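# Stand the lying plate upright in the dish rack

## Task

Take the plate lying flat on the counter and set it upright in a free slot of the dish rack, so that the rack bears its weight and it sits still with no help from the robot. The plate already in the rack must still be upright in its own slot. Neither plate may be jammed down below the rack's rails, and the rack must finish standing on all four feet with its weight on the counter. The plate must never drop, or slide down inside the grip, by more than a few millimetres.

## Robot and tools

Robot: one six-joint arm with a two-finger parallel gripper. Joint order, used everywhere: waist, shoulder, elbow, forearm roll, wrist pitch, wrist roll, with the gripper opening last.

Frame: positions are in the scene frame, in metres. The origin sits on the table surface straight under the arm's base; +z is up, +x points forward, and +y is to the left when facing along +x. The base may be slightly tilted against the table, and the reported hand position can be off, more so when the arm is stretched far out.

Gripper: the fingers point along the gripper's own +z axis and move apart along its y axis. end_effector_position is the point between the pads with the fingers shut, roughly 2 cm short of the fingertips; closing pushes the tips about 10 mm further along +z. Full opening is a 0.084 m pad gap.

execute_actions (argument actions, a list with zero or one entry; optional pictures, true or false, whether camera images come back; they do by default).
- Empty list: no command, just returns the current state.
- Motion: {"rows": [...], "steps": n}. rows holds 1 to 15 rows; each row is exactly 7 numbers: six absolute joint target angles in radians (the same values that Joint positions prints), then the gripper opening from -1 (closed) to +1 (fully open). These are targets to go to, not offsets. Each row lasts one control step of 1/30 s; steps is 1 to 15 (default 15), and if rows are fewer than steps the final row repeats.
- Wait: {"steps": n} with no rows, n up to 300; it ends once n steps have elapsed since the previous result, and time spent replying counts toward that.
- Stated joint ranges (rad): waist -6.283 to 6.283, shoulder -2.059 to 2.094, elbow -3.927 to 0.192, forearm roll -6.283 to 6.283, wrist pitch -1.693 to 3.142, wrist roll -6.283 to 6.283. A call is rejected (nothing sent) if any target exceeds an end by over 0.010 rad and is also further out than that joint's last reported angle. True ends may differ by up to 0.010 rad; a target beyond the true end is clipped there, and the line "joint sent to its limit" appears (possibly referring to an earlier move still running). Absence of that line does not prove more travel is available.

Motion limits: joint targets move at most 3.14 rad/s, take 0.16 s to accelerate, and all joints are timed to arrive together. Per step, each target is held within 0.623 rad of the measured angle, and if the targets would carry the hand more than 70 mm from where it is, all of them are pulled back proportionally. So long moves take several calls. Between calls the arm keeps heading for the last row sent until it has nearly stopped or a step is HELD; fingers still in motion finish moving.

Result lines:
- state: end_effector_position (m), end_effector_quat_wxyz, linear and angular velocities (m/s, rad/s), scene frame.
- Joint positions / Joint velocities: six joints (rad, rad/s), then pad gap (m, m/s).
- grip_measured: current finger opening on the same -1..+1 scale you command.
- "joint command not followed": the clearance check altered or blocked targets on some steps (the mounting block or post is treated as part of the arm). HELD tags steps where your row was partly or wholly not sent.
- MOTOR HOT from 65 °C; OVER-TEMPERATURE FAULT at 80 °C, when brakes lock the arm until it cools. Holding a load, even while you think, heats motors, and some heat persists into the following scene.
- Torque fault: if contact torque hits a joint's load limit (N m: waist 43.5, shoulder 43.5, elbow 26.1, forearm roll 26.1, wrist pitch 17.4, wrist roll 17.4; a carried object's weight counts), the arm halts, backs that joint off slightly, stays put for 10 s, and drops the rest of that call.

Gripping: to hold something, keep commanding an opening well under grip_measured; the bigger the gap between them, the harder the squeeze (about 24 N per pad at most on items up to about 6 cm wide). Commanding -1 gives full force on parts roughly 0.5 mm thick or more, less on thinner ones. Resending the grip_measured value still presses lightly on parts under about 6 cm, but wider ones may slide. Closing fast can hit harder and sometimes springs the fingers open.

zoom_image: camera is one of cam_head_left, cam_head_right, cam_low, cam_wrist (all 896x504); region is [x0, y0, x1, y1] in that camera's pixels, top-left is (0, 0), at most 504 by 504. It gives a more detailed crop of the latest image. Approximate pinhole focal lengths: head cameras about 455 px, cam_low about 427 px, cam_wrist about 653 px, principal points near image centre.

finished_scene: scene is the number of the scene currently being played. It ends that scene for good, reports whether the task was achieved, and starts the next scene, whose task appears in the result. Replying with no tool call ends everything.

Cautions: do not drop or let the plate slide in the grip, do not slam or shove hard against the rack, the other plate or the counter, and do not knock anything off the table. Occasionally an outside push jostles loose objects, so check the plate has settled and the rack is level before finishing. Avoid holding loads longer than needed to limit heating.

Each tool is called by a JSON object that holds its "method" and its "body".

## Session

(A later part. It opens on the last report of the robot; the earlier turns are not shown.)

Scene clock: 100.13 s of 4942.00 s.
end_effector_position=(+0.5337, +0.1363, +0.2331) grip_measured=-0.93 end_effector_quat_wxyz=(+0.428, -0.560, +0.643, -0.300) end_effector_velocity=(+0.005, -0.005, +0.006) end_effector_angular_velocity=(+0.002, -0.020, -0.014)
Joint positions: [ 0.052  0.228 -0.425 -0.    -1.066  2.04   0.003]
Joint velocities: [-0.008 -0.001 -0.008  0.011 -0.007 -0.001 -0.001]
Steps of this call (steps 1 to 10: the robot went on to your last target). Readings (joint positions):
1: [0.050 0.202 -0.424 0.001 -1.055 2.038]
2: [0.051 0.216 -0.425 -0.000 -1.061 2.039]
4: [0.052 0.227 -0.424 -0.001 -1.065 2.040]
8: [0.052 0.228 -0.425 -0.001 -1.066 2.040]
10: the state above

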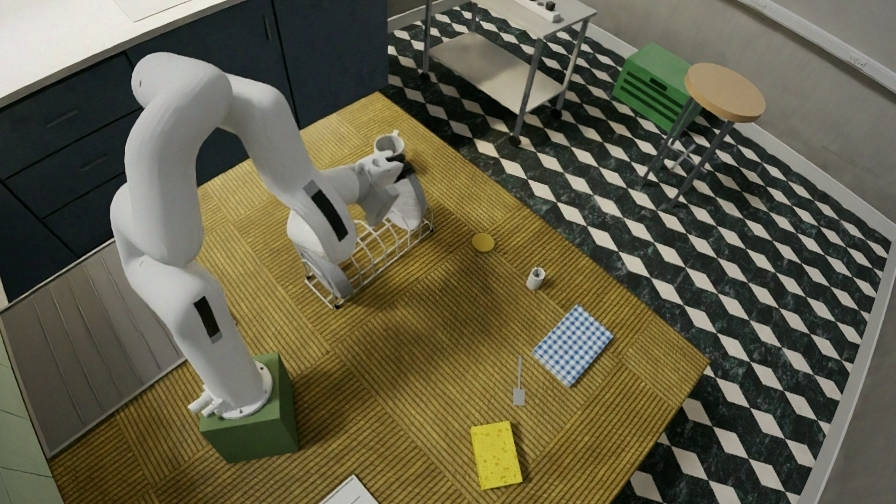

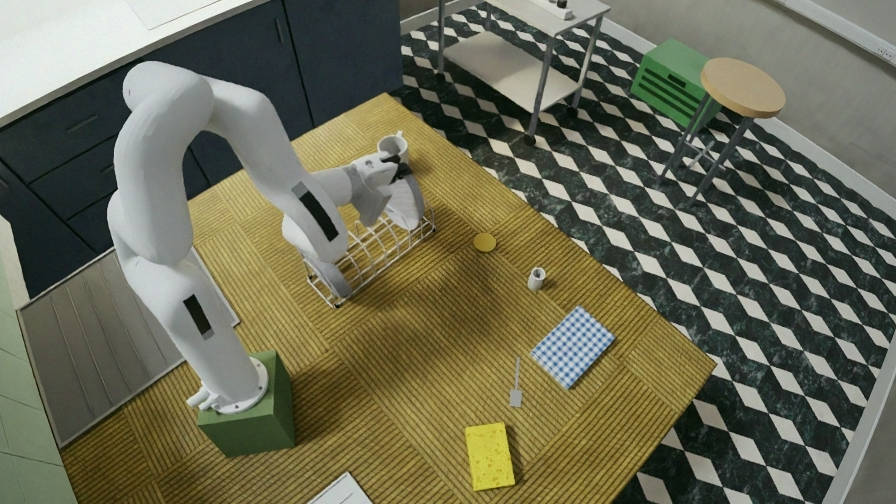

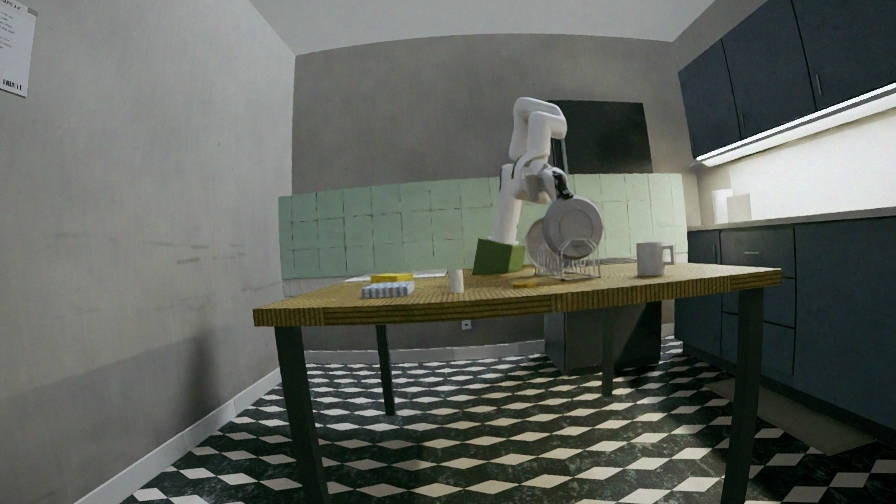

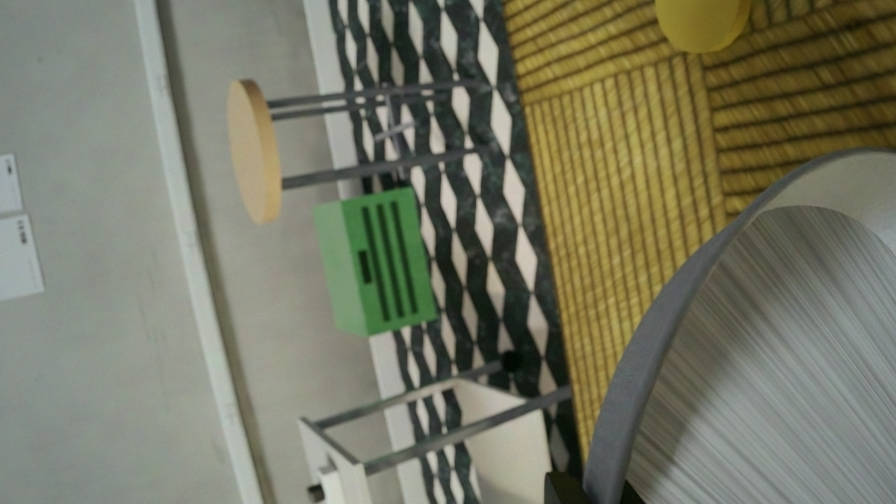

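{"method": "execute_actions", "body": {"actions": [{"rows":[[0.052,0.224,-0.421,0,-1.07,2.04,-1],[0.052,0.22,-0.416,0,-1.074,2.04,-1],[0.052,0.222,-0.415,0,-1.076,2.04,-1],[0.0525,0.228,-0.417,0,-1.08,2.041,-1],[0.053,0.234,-0.419,0,-1.084,2.042,-1],[0.053,0.24,-0.421,0,-1.089,2.042,-1],[0.0535,0.246,-0.423,0,-1.093,2.043,-1],[0.054,0.252,-0.425,0,-1.097,2.043,-1],[0.054,0.258,-0.427,0,-1.102,2.044,-1],[0.0545,0.264,-0.4285,0,-1.106,2.045,-1],[0.055,0.27,-0.43,0,-1.11,2.045,-1],[0.055,0.276,-0.432,0,-1.114,2.046,-1],[0.0555,0.282,-0.434,0,-1.119,2.047,-1],[0.056,0.288,-0.436,0,-1.123,2.047,-1],[0.056,0.294,-0.438,0,-1.127,2.048,-1]]}], "pictures": false}}

{"method": "execute_actions", "body": {"actions": [{"rows":[[0.056,0.3,-0.44,0,-1.131,2.049,-1],[0.0565,0.306,-0.442,0,-1.136,2.049,-1],[0.057,0.312,-0.444,0,-1.14,2.05,-1],[0.057,0.318,-0.446,0,-1.144,2.051,-1],[0.0575,0.324,-0.448,0,-1.148,2.051,-1],[0.058,0.33,-0.45,0,-1.153,2.052,-1],[0.058,0.336,-0.452,0,-1.157,2.053,-1],[0.058,0.342,-0.454,0,-1.161,2.054,-1],[0.0585,0.349,-0.456,0,-1.166,2.054,-1],[0.059,0.356,-0.458,0,-1.171,2.055,-1]]}]}}

{"method": "zoom_image", "body": {"camera": "cam_low", "region": [510,190,630,300]}}

{"method": "zoom_image", "body": {"camera": "cam_head_left", "region": [350,140,460,260]}}

Scene clock: 106.00 s of 4942.00 s.
end_effector_position=(+0.5317, +0.1357, +0.2231) grip_measured=-0.93 end_effector_quat_wxyz=(+0.433, -0.557, +0.642, -0.299) end_effector_velocity=(-0.000, -0.002, -0.039) end_effector_angular_velocity=(+0.017, +0.001, +0.005)
Joint positions: [ 0.055  0.28  -0.434 -0.    -1.118  2.046  0.003]
Joint velocities: [ 0.012  0.179 -0.056 -0.    -0.127  0.016  0.   ]
Steps of this call (steps 1 to 30: the robot went on to your last target; steps 31 to 120: nothing new was sent; then 1.37 s passed at rest; steps 121 to 135: all 15 steps of this action). Readings (joint positions):
121: [0.051 0.227 -0.428 0.000 -1.069 2.040]
122: [0.052 0.226 -0.426 0.000 -1.069 2.040]
124: [0.052 0.222 -0.419 0.000 -1.074 2.040]
128: [0.053 0.237 -0.422 0.000 -1.088 2.042]
135: the state above

Scene clock: 106.50 s of 4942.00 s.
end_effector_position=(+0.5310, +0.1339, +0.2060) grip_measured=-0.93 end_effector_quat_wxyz=(+0.435, -0.556, +0.644, -0.296) end_effector_velocity=(+0.001, -0.000, +0.000) end_effector_angular_velocity=(+0.002, -0.003, -0.002)
Joint positions: [ 0.059  0.356 -0.458 -0.    -1.171  2.055  0.003]
Joint velocities: [-0.     0.003 -0.003  0.001 -0.003  0.001  0.   ]
Steps of this call (steps 1 to 15: all 15 steps of this action). Readings (joint positions):
1: [0.056 0.286 -0.436 -0.000 -1.122 2.047]
2: [0.056 0.292 -0.438 -0.000 -1.126 2.048]
4: [0.057 0.304 -0.442 -0.000 -1.135 2.049]
8: [0.058 0.328 -0.450 -0.000 -1.152 2.052]
15: the state above

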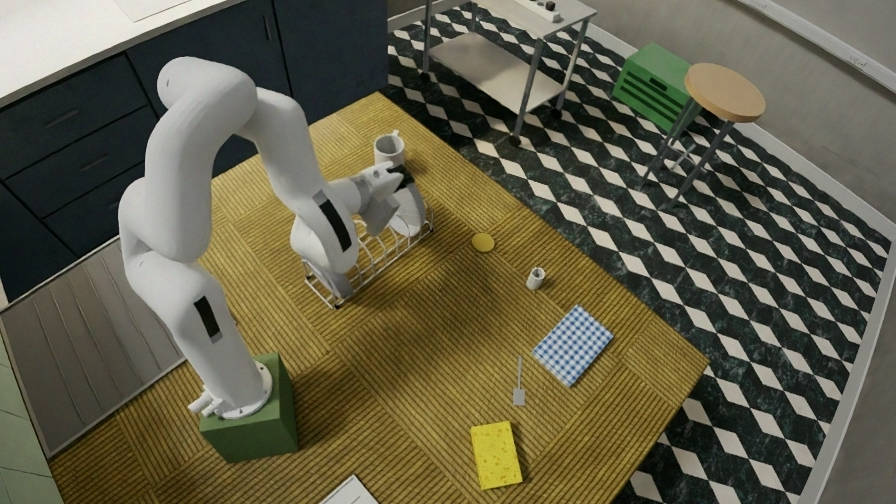

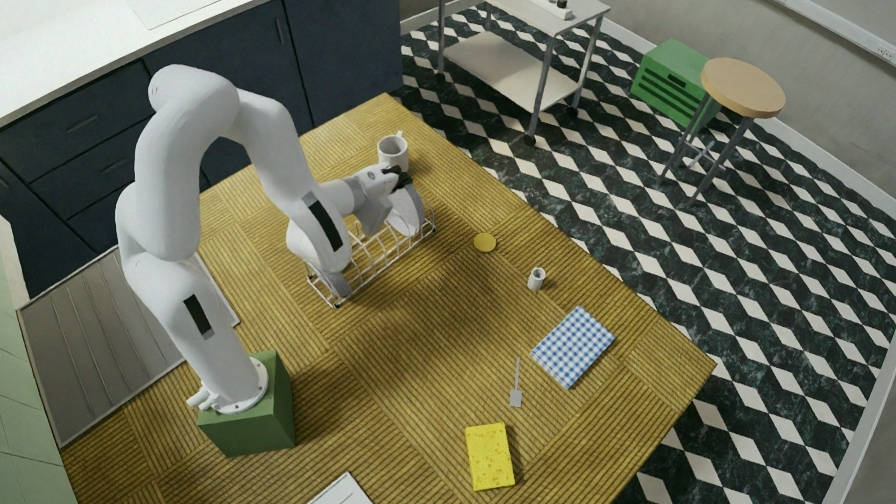

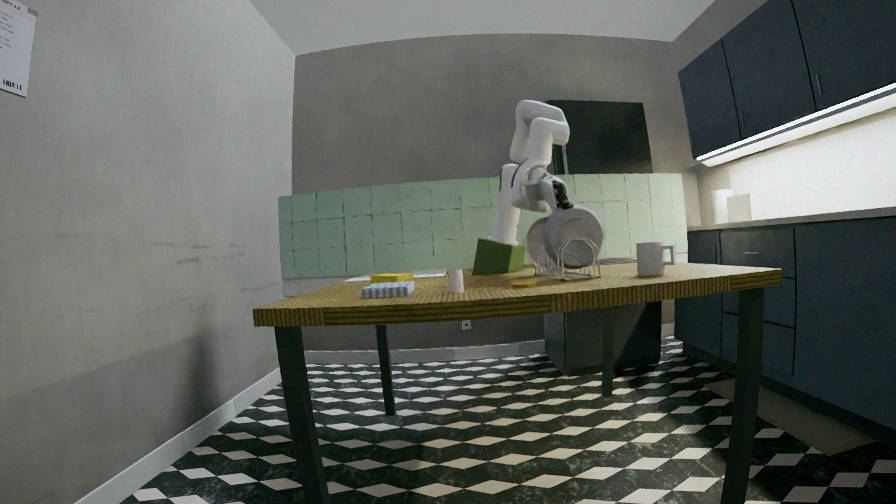

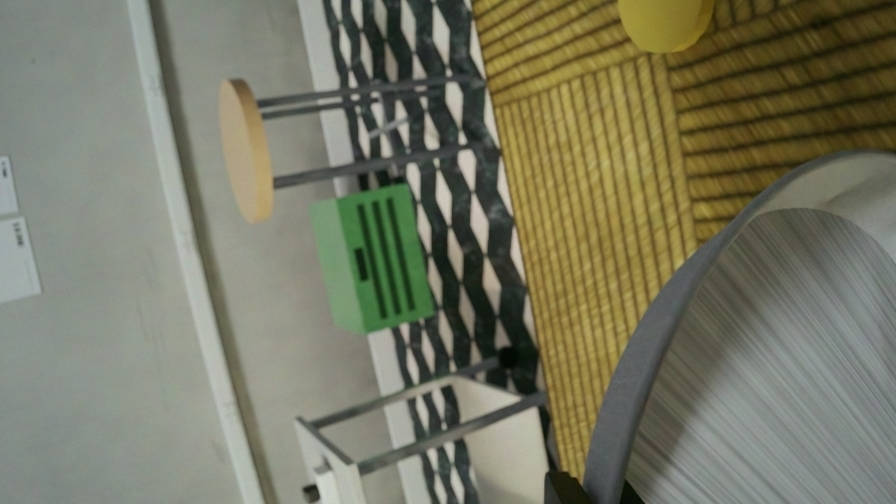

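Region (510, 190, 630, 300) of cam_low's 896x504 image, scaled by 4.200, with more detail than that image has; it fills the top 462 rows of this view, and the rest is white.

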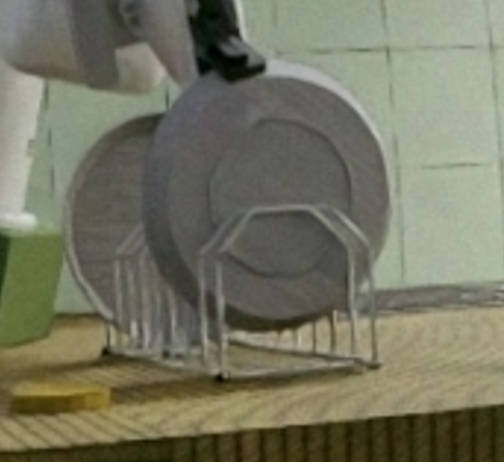

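Region (350, 140, 460, 260) of cam_head_left's 896x504 image, scaled by 4.200, with more detail than that image has; it fills the left 462 columns of this view, and the rest is white.

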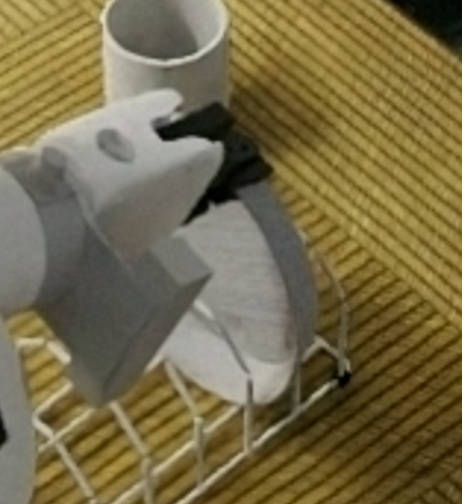

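{"method": "execute_actions", "body": {"actions": [{"rows":[[0.0592,0.36,-0.4593,0,-1.174,2.055,-1],[0.0594,0.364,-0.4606,0,-1.177,2.056,-1],[0.0596,0.368,-0.4619,0,-1.1795,2.056,-1],[0.0598,0.372,-0.4632,0,-1.182,2.057,-1],[0.06,0.376,-0.4645,0,-1.185,2.057,-1],[0.0602,0.38,-0.4658,0,-1.188,2.058,-1],[0.0604,0.384,-0.4671,0,-1.191,2.058,-1],[0.0606,0.388,-0.4684,0,-1.1935,2.059,-1],[0.0608,0.392,-0.4697,0,-1.196,2.059,-1],[0.061,0.396,-0.471,0,-1.199,2.06,-1],[0.0612,0.4,-0.4723,0,-1.202,2.06,-1]]}]}}

{"method": "zoom_image", "body": {"camera": "cam_low", "region": [510,190,630,300]}}

Scene clock: 110.30 s of 4942.00 s.
end_effector_position=(+0.5304, +0.1330, +0.1962) grip_measured=-0.93 end_effector_quat_wxyz=(+0.436, -0.555, +0.645, -0.294) end_effector_velocity=(+0.001, -0.000, +0.001) end_effector_angular_velocity=(+0.002, -0.008, +0.000)
Joint positions: [ 0.061  0.4   -0.472 -0.    -1.201  2.06   0.003]
Joint velocities: [-0.     0.006 -0.004  0.001 -0.01   0.     0.   ]
Steps of this call (steps 1 to 15: the robot went on to your last target; steps 16 to 99: nothing new was sent; steps 100 to 114: all 15 steps of this action). Readings (joint positions):
100: [0.059 0.356 -0.458 -0.000 -1.171 2.055]
101: [0.059 0.357 -0.458 0.000 -1.172 2.055]
103: [0.059 0.362 -0.461 0.000 -1.177 2.056]
107: [0.060 0.378 -0.466 0.000 -1.188 2.058]
114: the state above

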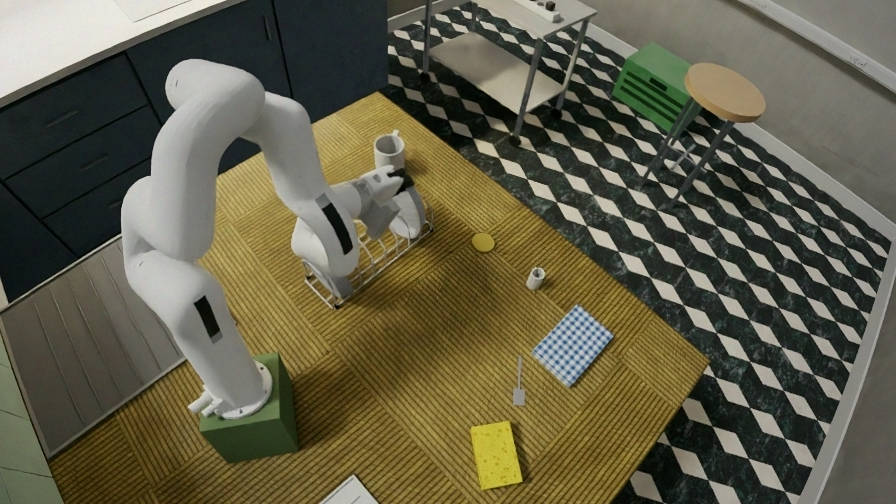

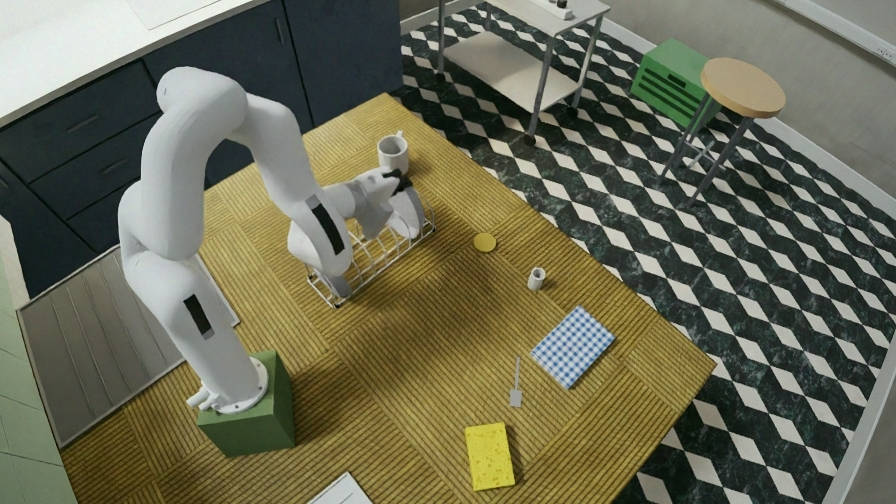

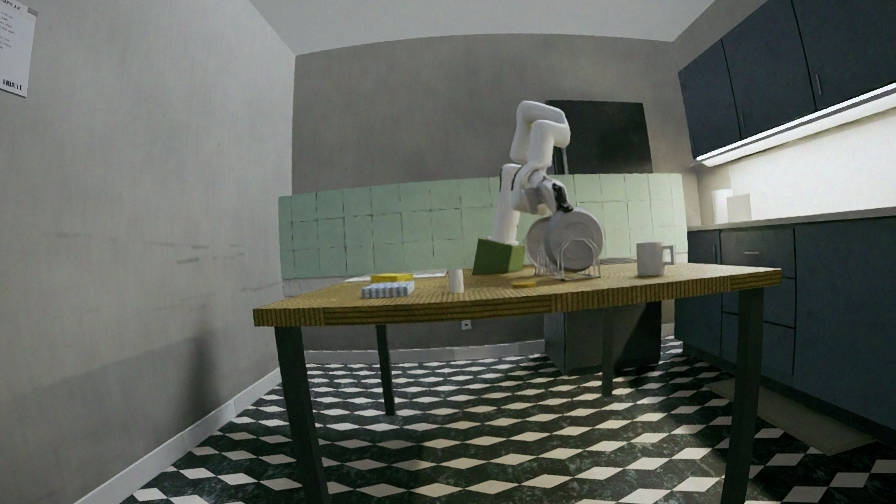

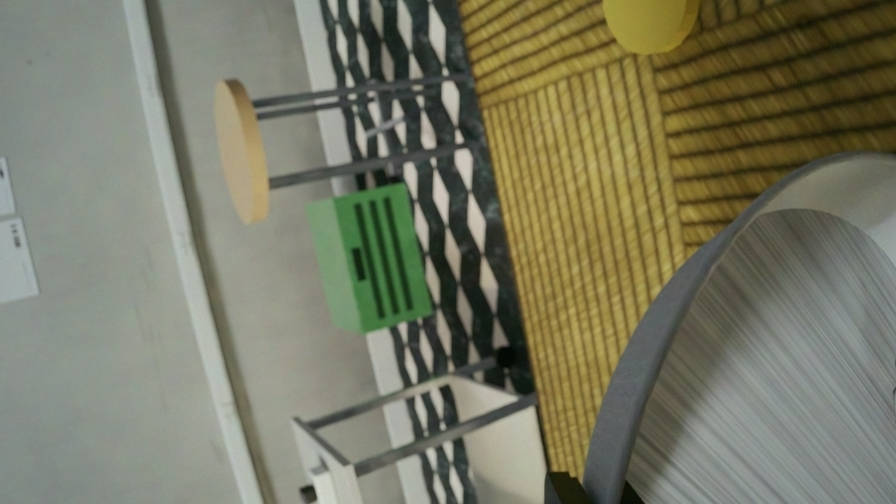

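Region (510, 190, 630, 300) of cam_low's 896x504 image, scaled by 4.200, with more detail than that image has; it fills the top 462 rows of this view, and the rest is white.

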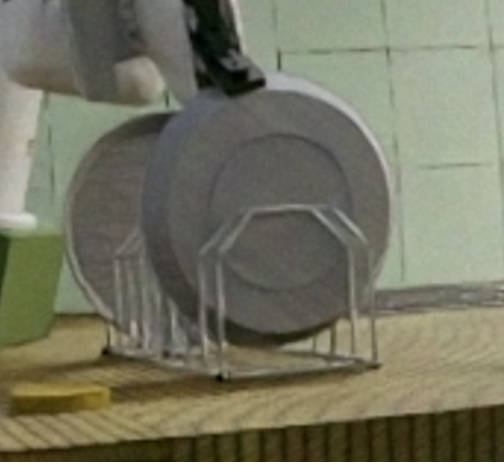

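Another ~6 mm, slower.

{"method": "execute_actions", "body": {"actions": [{"rows":[[0.0613,0.4025,-0.4731,0,-1.2037,2.06,-1],[0.0614,0.405,-0.4739,0,-1.2055,2.061,-1],[0.0615,0.4075,-0.4747,0,-1.2072,2.061,-1],[0.0617,0.41,-0.4755,0,-1.209,2.061,-1],[0.0618,0.4125,-0.4763,0,-1.2107,2.061,-1],[0.0619,0.415,-0.4771,0,-1.2125,2.062,-1],[0.062,0.4175,-0.4779,0,-1.2142,2.062,-1],[0.0622,0.42,-0.4787,0,-1.216,2.062,-1],[0.0623,0.4225,-0.4795,0,-1.2177,2.062,-1],[0.0624,0.425,-0.4803,0,-1.2195,2.063,-1],[0.0625,0.4275,-0.4811,0,-1.2212,2.063,-1]]}]}}

{"method": "zoom_image", "body": {"camera": "cam_low", "region": [510,190,630,300]}}

{"method": "zoom_image", "body": {"camera": "cam_head_right", "region": [290,160,460,320]}}

Scene clock: 113.60 s of 4942.00 s.
end_effector_position=(+0.5301, +0.1320, +0.1908) grip_measured=-0.93 end_effector_quat_wxyz=(+0.437, -0.554, +0.645, -0.294) end_effector_velocity=(-0.001, +0.000, -0.002) end_effector_angular_velocity=(+0.001, +0.002, +0.000)
Joint positions: [ 0.062  0.427 -0.481  0.    -1.221  2.063  0.003]
Joint velocities: [ 0.001  0.005  0.    -0.    -0.004  0.001  0.   ]
Steps of this call (steps 1 to 15: the robot went on to your last target; steps 16 to 84: nothing new was sent; steps 85 to 99: all 15 steps of this action). Readings (joint positions):
85: [0.061 0.400 -0.472 0.000 -1.202 2.060]
86: [0.061 0.401 -0.473 0.000 -1.203 2.060]
88: [0.061 0.404 -0.474 0.000 -1.206 2.061]
92: [0.062 0.414 -0.477 0.000 -1.213 2.062]
99: the state above

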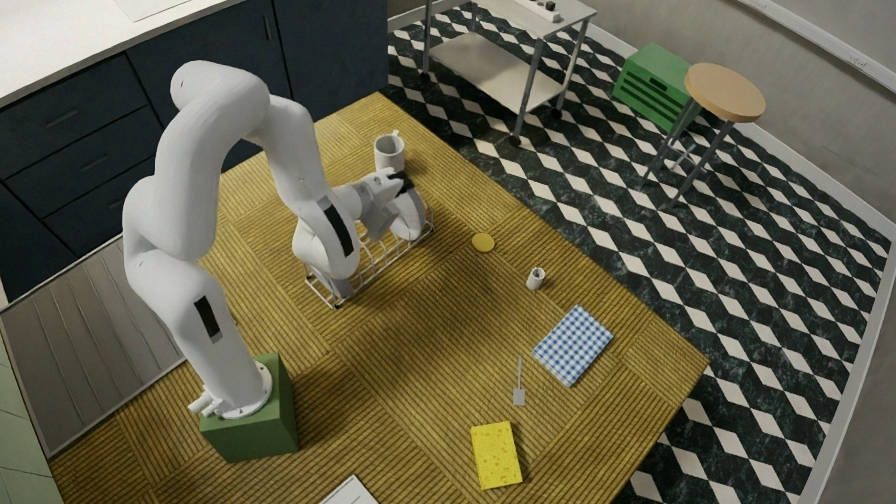

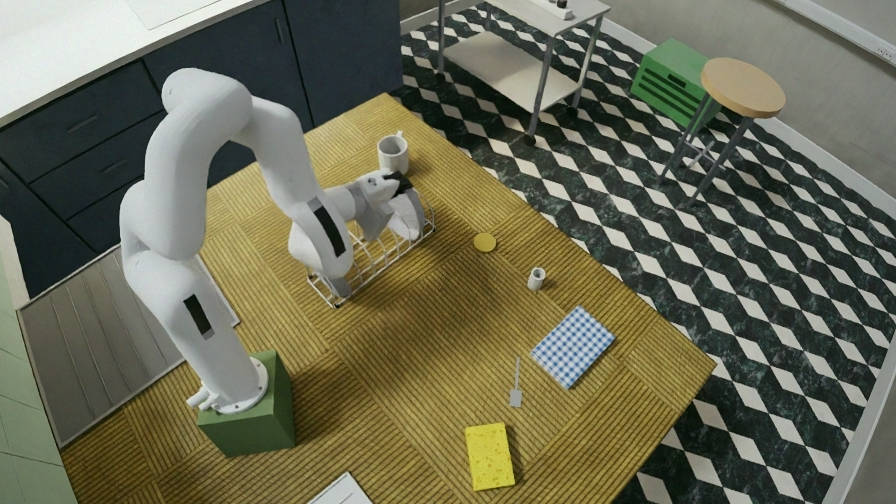

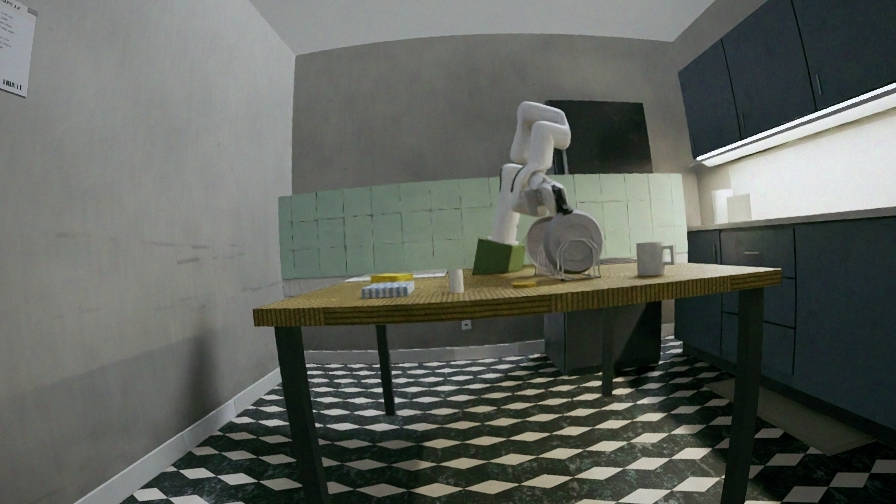

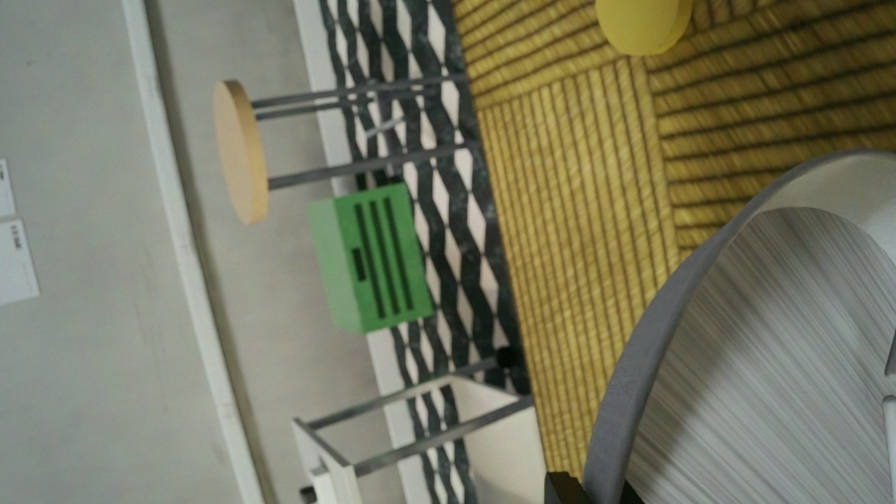

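Region (510, 190, 630, 300) of cam_low's 896x504 image, scaled by 4.200, with more detail than that image has; it fills the top 462 rows of this view, and the rest is white.

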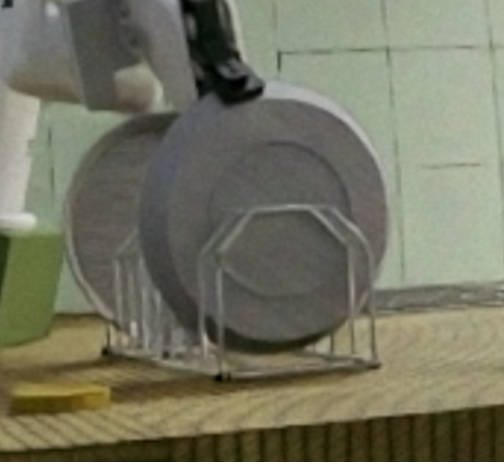

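Region (290, 160, 460, 320) of cam_head_right's 896x504 image, scaled by 2.965, with more detail than that image has; it fills the top 474 rows of this view, and the rest is white.

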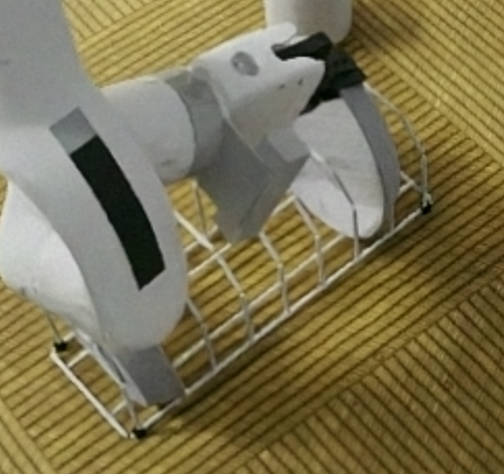

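{"method": "execute_actions", "body": {"actions": [{"rows":[[0.0615,0.4285,-0.4814,0,-1.222,2.063,-1],[0.0605,0.43,-0.4819,0,-1.223,2.062,-1],[0.0595,0.4315,-0.4824,0,-1.224,2.061,-1],[0.0585,0.433,-0.4829,0,-1.225,2.06,-1],[0.0575,0.4345,-0.4834,0,-1.226,2.059,-1],[0.0565,0.436,-0.4839,0,-1.227,2.058,-1],[0.056,0.4375,-0.4844,0,-1.228,2.057,-1],[0.056,0.439,-0.4849,0,-1.229,2.057,-1],[0.056,0.4405,-0.4854,0,-1.23,2.057,-1],[0.056,0.442,-0.4859,0,-1.231,2.057,-1]]}]}}

{"method": "zoom_image", "body": {"camera": "cam_low", "region": [520,200,620,290]}}

{"method": "zoom_image", "body": {"camera": "cam_head_right", "region": [290,160,460,320]}}

Scene clock: 116.43 s of 4942.00 s.
end_effector_position=(+0.5307, +0.1287, +0.1888) grip_measured=-0.93 end_effector_quat_wxyz=(+0.437, -0.554, +0.644, -0.297) end_effector_velocity=(+0.000, -0.002, -0.001) end_effector_angular_velocity=(-0.002, +0.002, -0.004)
Joint positions: [ 0.056  0.441 -0.487 -0.    -1.232  2.057  0.003]
Joint velocities: [-0.001  0.002 -0.     0.003  0.002 -0.001  0.   ]
Steps of this call (steps 1 to 15: the robot went on to your last target; steps 16 to 70: nothing new was sent; steps 71 to 85: all 15 steps of this action). Readings (joint positions):
71: [0.062 0.428 -0.481 -0.000 -1.221 2.063]
72: [0.062 0.428 -0.481 -0.000 -1.221 2.063]
74: [0.061 0.430 -0.482 -0.000 -1.223 2.062]
78: [0.058 0.435 -0.484 -0.001 -1.228 2.059]
85: the state above

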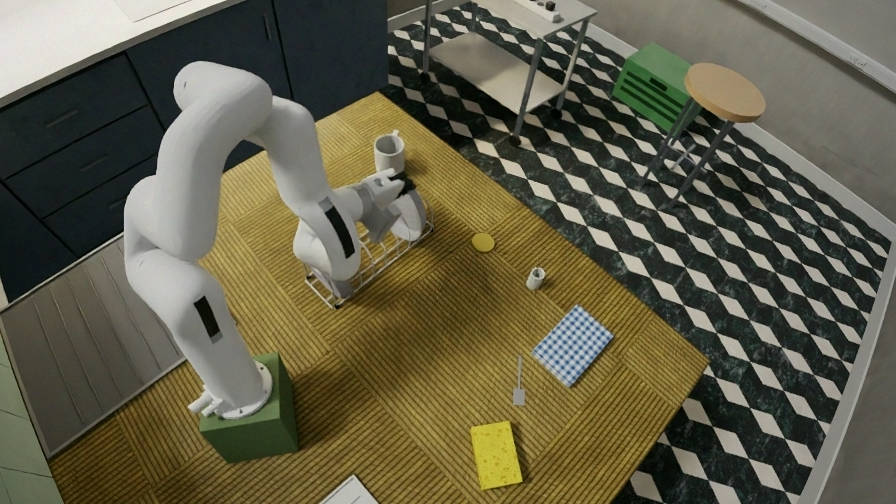

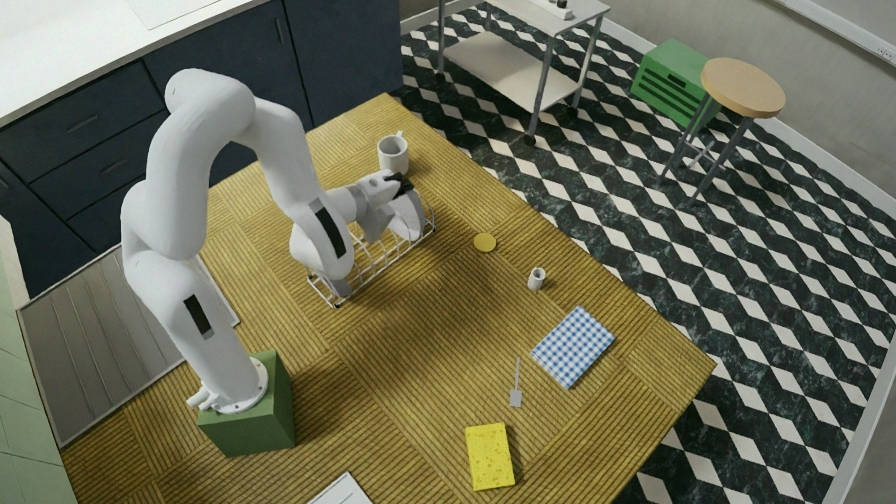

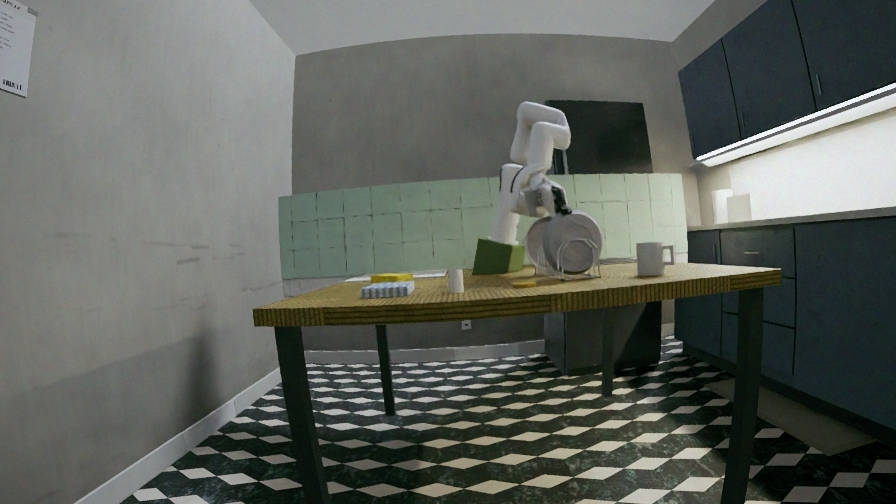

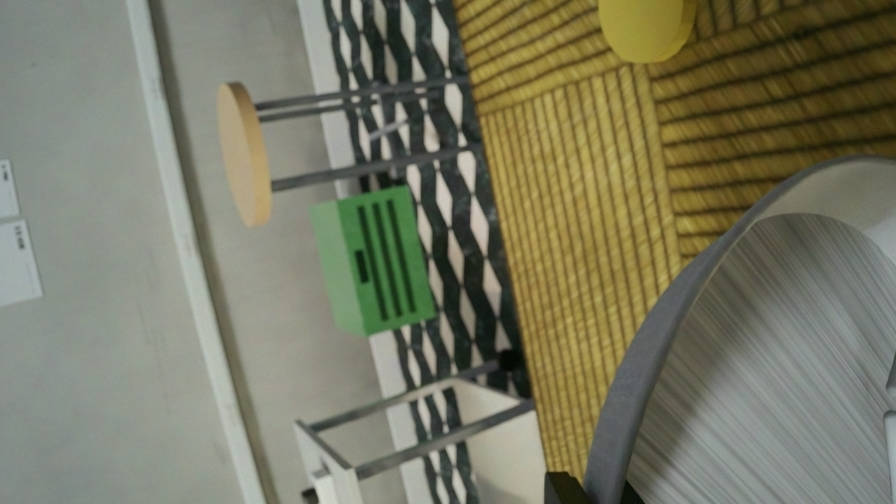

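Region (520, 200, 620, 290) of cam_low's 896x504 image, scaled by 5.040, with more detail than that image has; it fills the top 454 rows of this view, and the rest is white.

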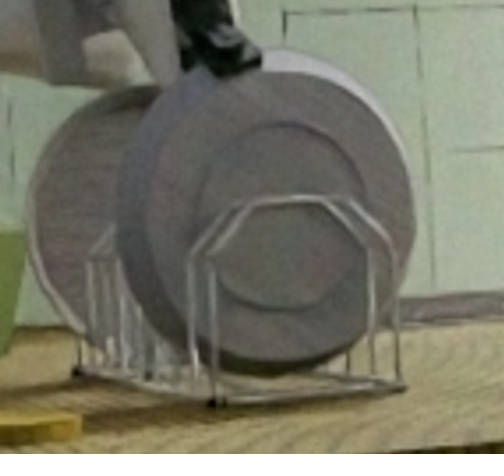

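Region (290, 160, 460, 320) of cam_head_right's 896x504 image, scaled by 2.965, with more detail than that image has; it fills the top 474 rows of this view, and the rest is white.

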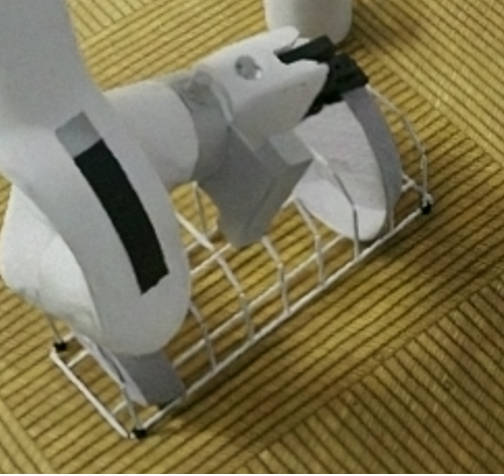

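{"method": "execute_actions", "body": {"actions": [{"rows":[[0.056,0.44,-0.486,0,-1.231,2.057,-0.96],[0.056,0.44,-0.486,0,-1.231,2.057,-0.93],[0.056,0.44,-0.486,0,-1.231,2.057,-0.91],[0.056,0.44,-0.486,0,-1.231,2.057,-0.89],[0.056,0.44,-0.486,0,-1.231,2.057,-0.87],[0.056,0.44,-0.486,0,-1.231,2.057,-0.85],[0.056,0.44,-0.486,0,-1.231,2.057,-0.82],[0.056,0.44,-0.486,0,-1.231,2.057,-0.79],[0.056,0.44,-0.486,0,-1.231,2.057,-0.75],[0.056,0.44,-0.486,0,-1.231,2.057,-0.7],[0.056,0.44,-0.486,0,-1.231,2.057,-0.64],[0.056,0.44,-0.486,0,-1.231,2.057,-0.56],[0.056,0.44,-0.486,0,-1.231,2.057,-0.48],[0.056,0.44,-0.486,0,-1.231,2.057,-0.4],[0.056,0.44,-0.486,0,-1.231,2.057,-0.3]]}], "pictures": false}}

{"method": "execute_actions", "body": {"actions": [{"rows":[[0.056,0.43,-0.475,0,-1.231,2.057,-0.3],[0.056,0.42,-0.464,0,-1.23,2.057,-0.3],[0.055,0.408,-0.453,0,-1.229,2.057,-0.3],[0.055,0.396,-0.442,0,-1.228,2.057,-0.3],[0.054,0.383,-0.431,0,-1.226,2.057,-0.3],[0.054,0.37,-0.42,0,-1.224,2.057,-0.3],[0.053,0.357,-0.409,0,-1.222,2.057,-0.3],[0.053,0.344,-0.398,0,-1.219,2.057,-0.3],[0.052,0.331,-0.387,0,-1.216,2.057,-0.3],[0.052,0.318,-0.376,0,-1.213,2.057,-0.3],[0.051,0.304,-0.364,0,-1.21,2.057,-0.3],[0.051,0.29,-0.352,0,-1.207,2.057,-0.3]]}]}}

{"method": "zoom_image", "body": {"camera": "cam_head_right", "region": [290,160,460,320]}}

Scene clock: 122.53 s of 4942.00 s.
end_effector_position=(+0.5291, +0.1284, +0.1860) grip_measured=-0.41 end_effector_quat_wxyz=(+0.434, -0.555, +0.645, -0.295) end_effector_velocity=(+0.011, +0.003, +0.017) end_effector_angular_velocity=(+0.010, -0.049, +0.003)
Joint positions: [ 0.057  0.442 -0.484 -0.001 -1.228  2.057  0.026]
Joint velocities: [-0.004 -0.014 -0.019  0.004 -0.017  0.001  0.125]
Steps of this call (steps 1 to 15: the robot went on to your last target; steps 16 to 100: nothing new was sent; then 2.27 s passed at rest; steps 101 to 115: all 15 steps of this action). Readings (joint positions):
101: [0.056 0.442 -0.486 0.000 -1.231 2.057]
102: [0.056 0.441 -0.486 0.000 -1.231 2.057]
104: [0.056 0.441 -0.486 0.000 -1.230 2.057]
108: [0.056 0.442 -0.485 0.000 -1.228 2.057]
115: the state above

Scene clock: 123.03 s of 4942.00 s.
end_effector_position=(+0.5040, +0.1259, +0.2157) grip_measured=-0.32 end_effector_quat_wxyz=(+0.433, -0.553, +0.647, -0.298) end_effector_velocity=(-0.020, -0.001, +0.020) end_effector_angular_velocity=(-0.001, +0.004, -0.002)
Joint positions: [ 0.051  0.293 -0.355  0.    -1.208  2.057  0.03 ]
Joint velocities: [-0.002 -0.115  0.095 -0.001  0.024 -0.    -0.   ]
Steps of this call (steps 1 to 15: all 15 steps of this action). Readings (joint positions):
1: [0.057 0.442 -0.484 -0.001 -1.229 2.057]
2: [0.057 0.439 -0.482 -0.001 -1.229 2.057]
4: [0.056 0.424 -0.467 -0.000 -1.229 2.057]
8: [0.054 0.376 -0.424 -0.000 -1.224 2.057]
15: the state above

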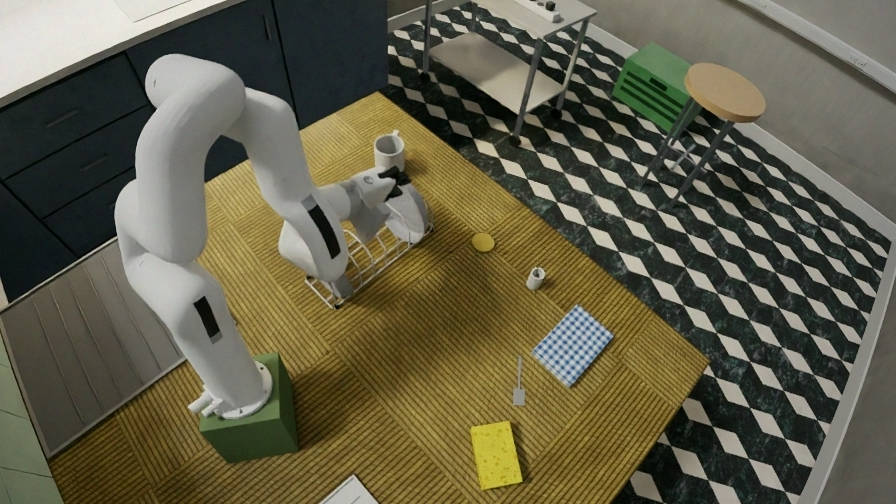

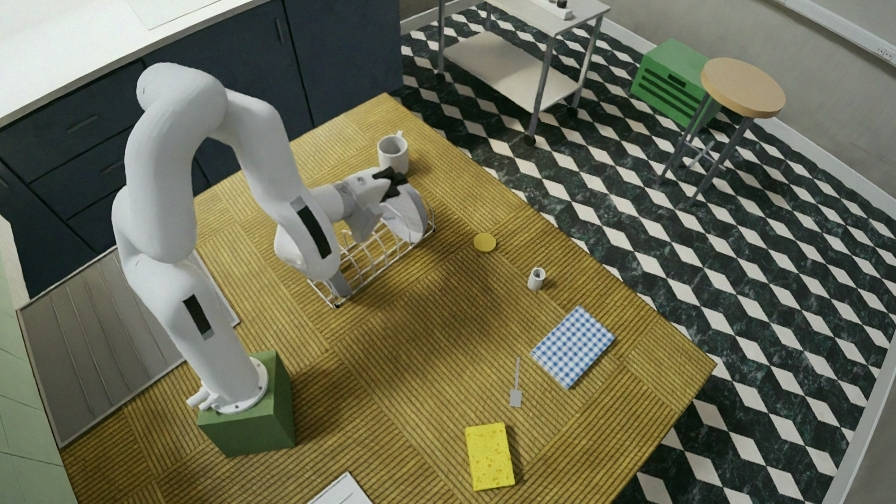

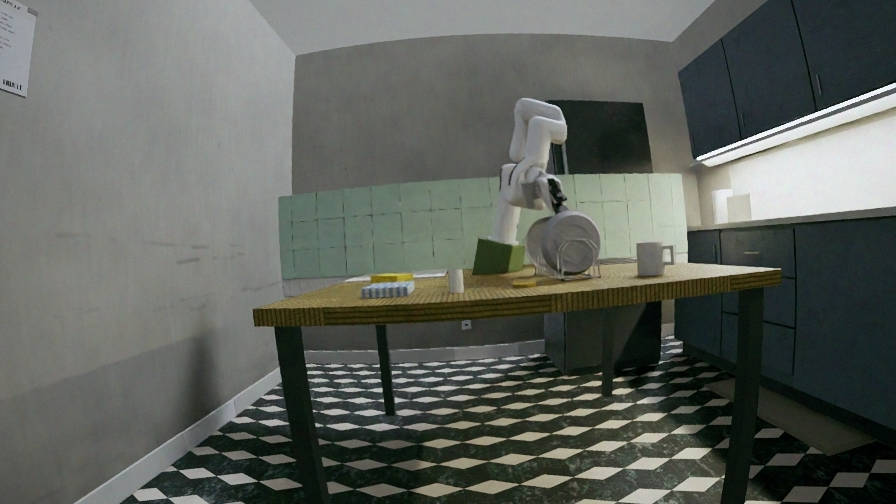

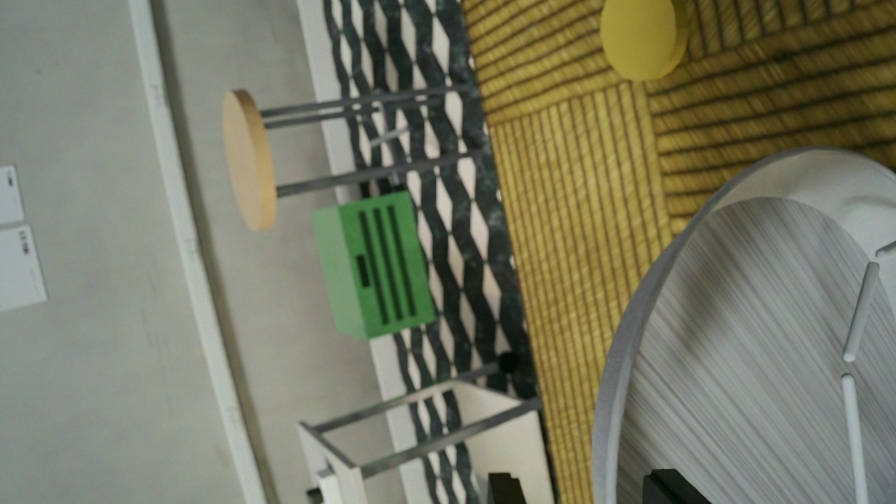

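Region (290, 160, 460, 320) of cam_head_right's 896x504 image, scaled by 2.965, with more detail than that image has; it fills the top 474 rows of this view, and the rest is white.

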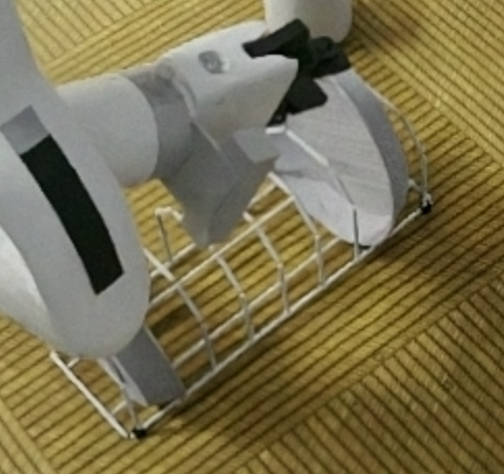

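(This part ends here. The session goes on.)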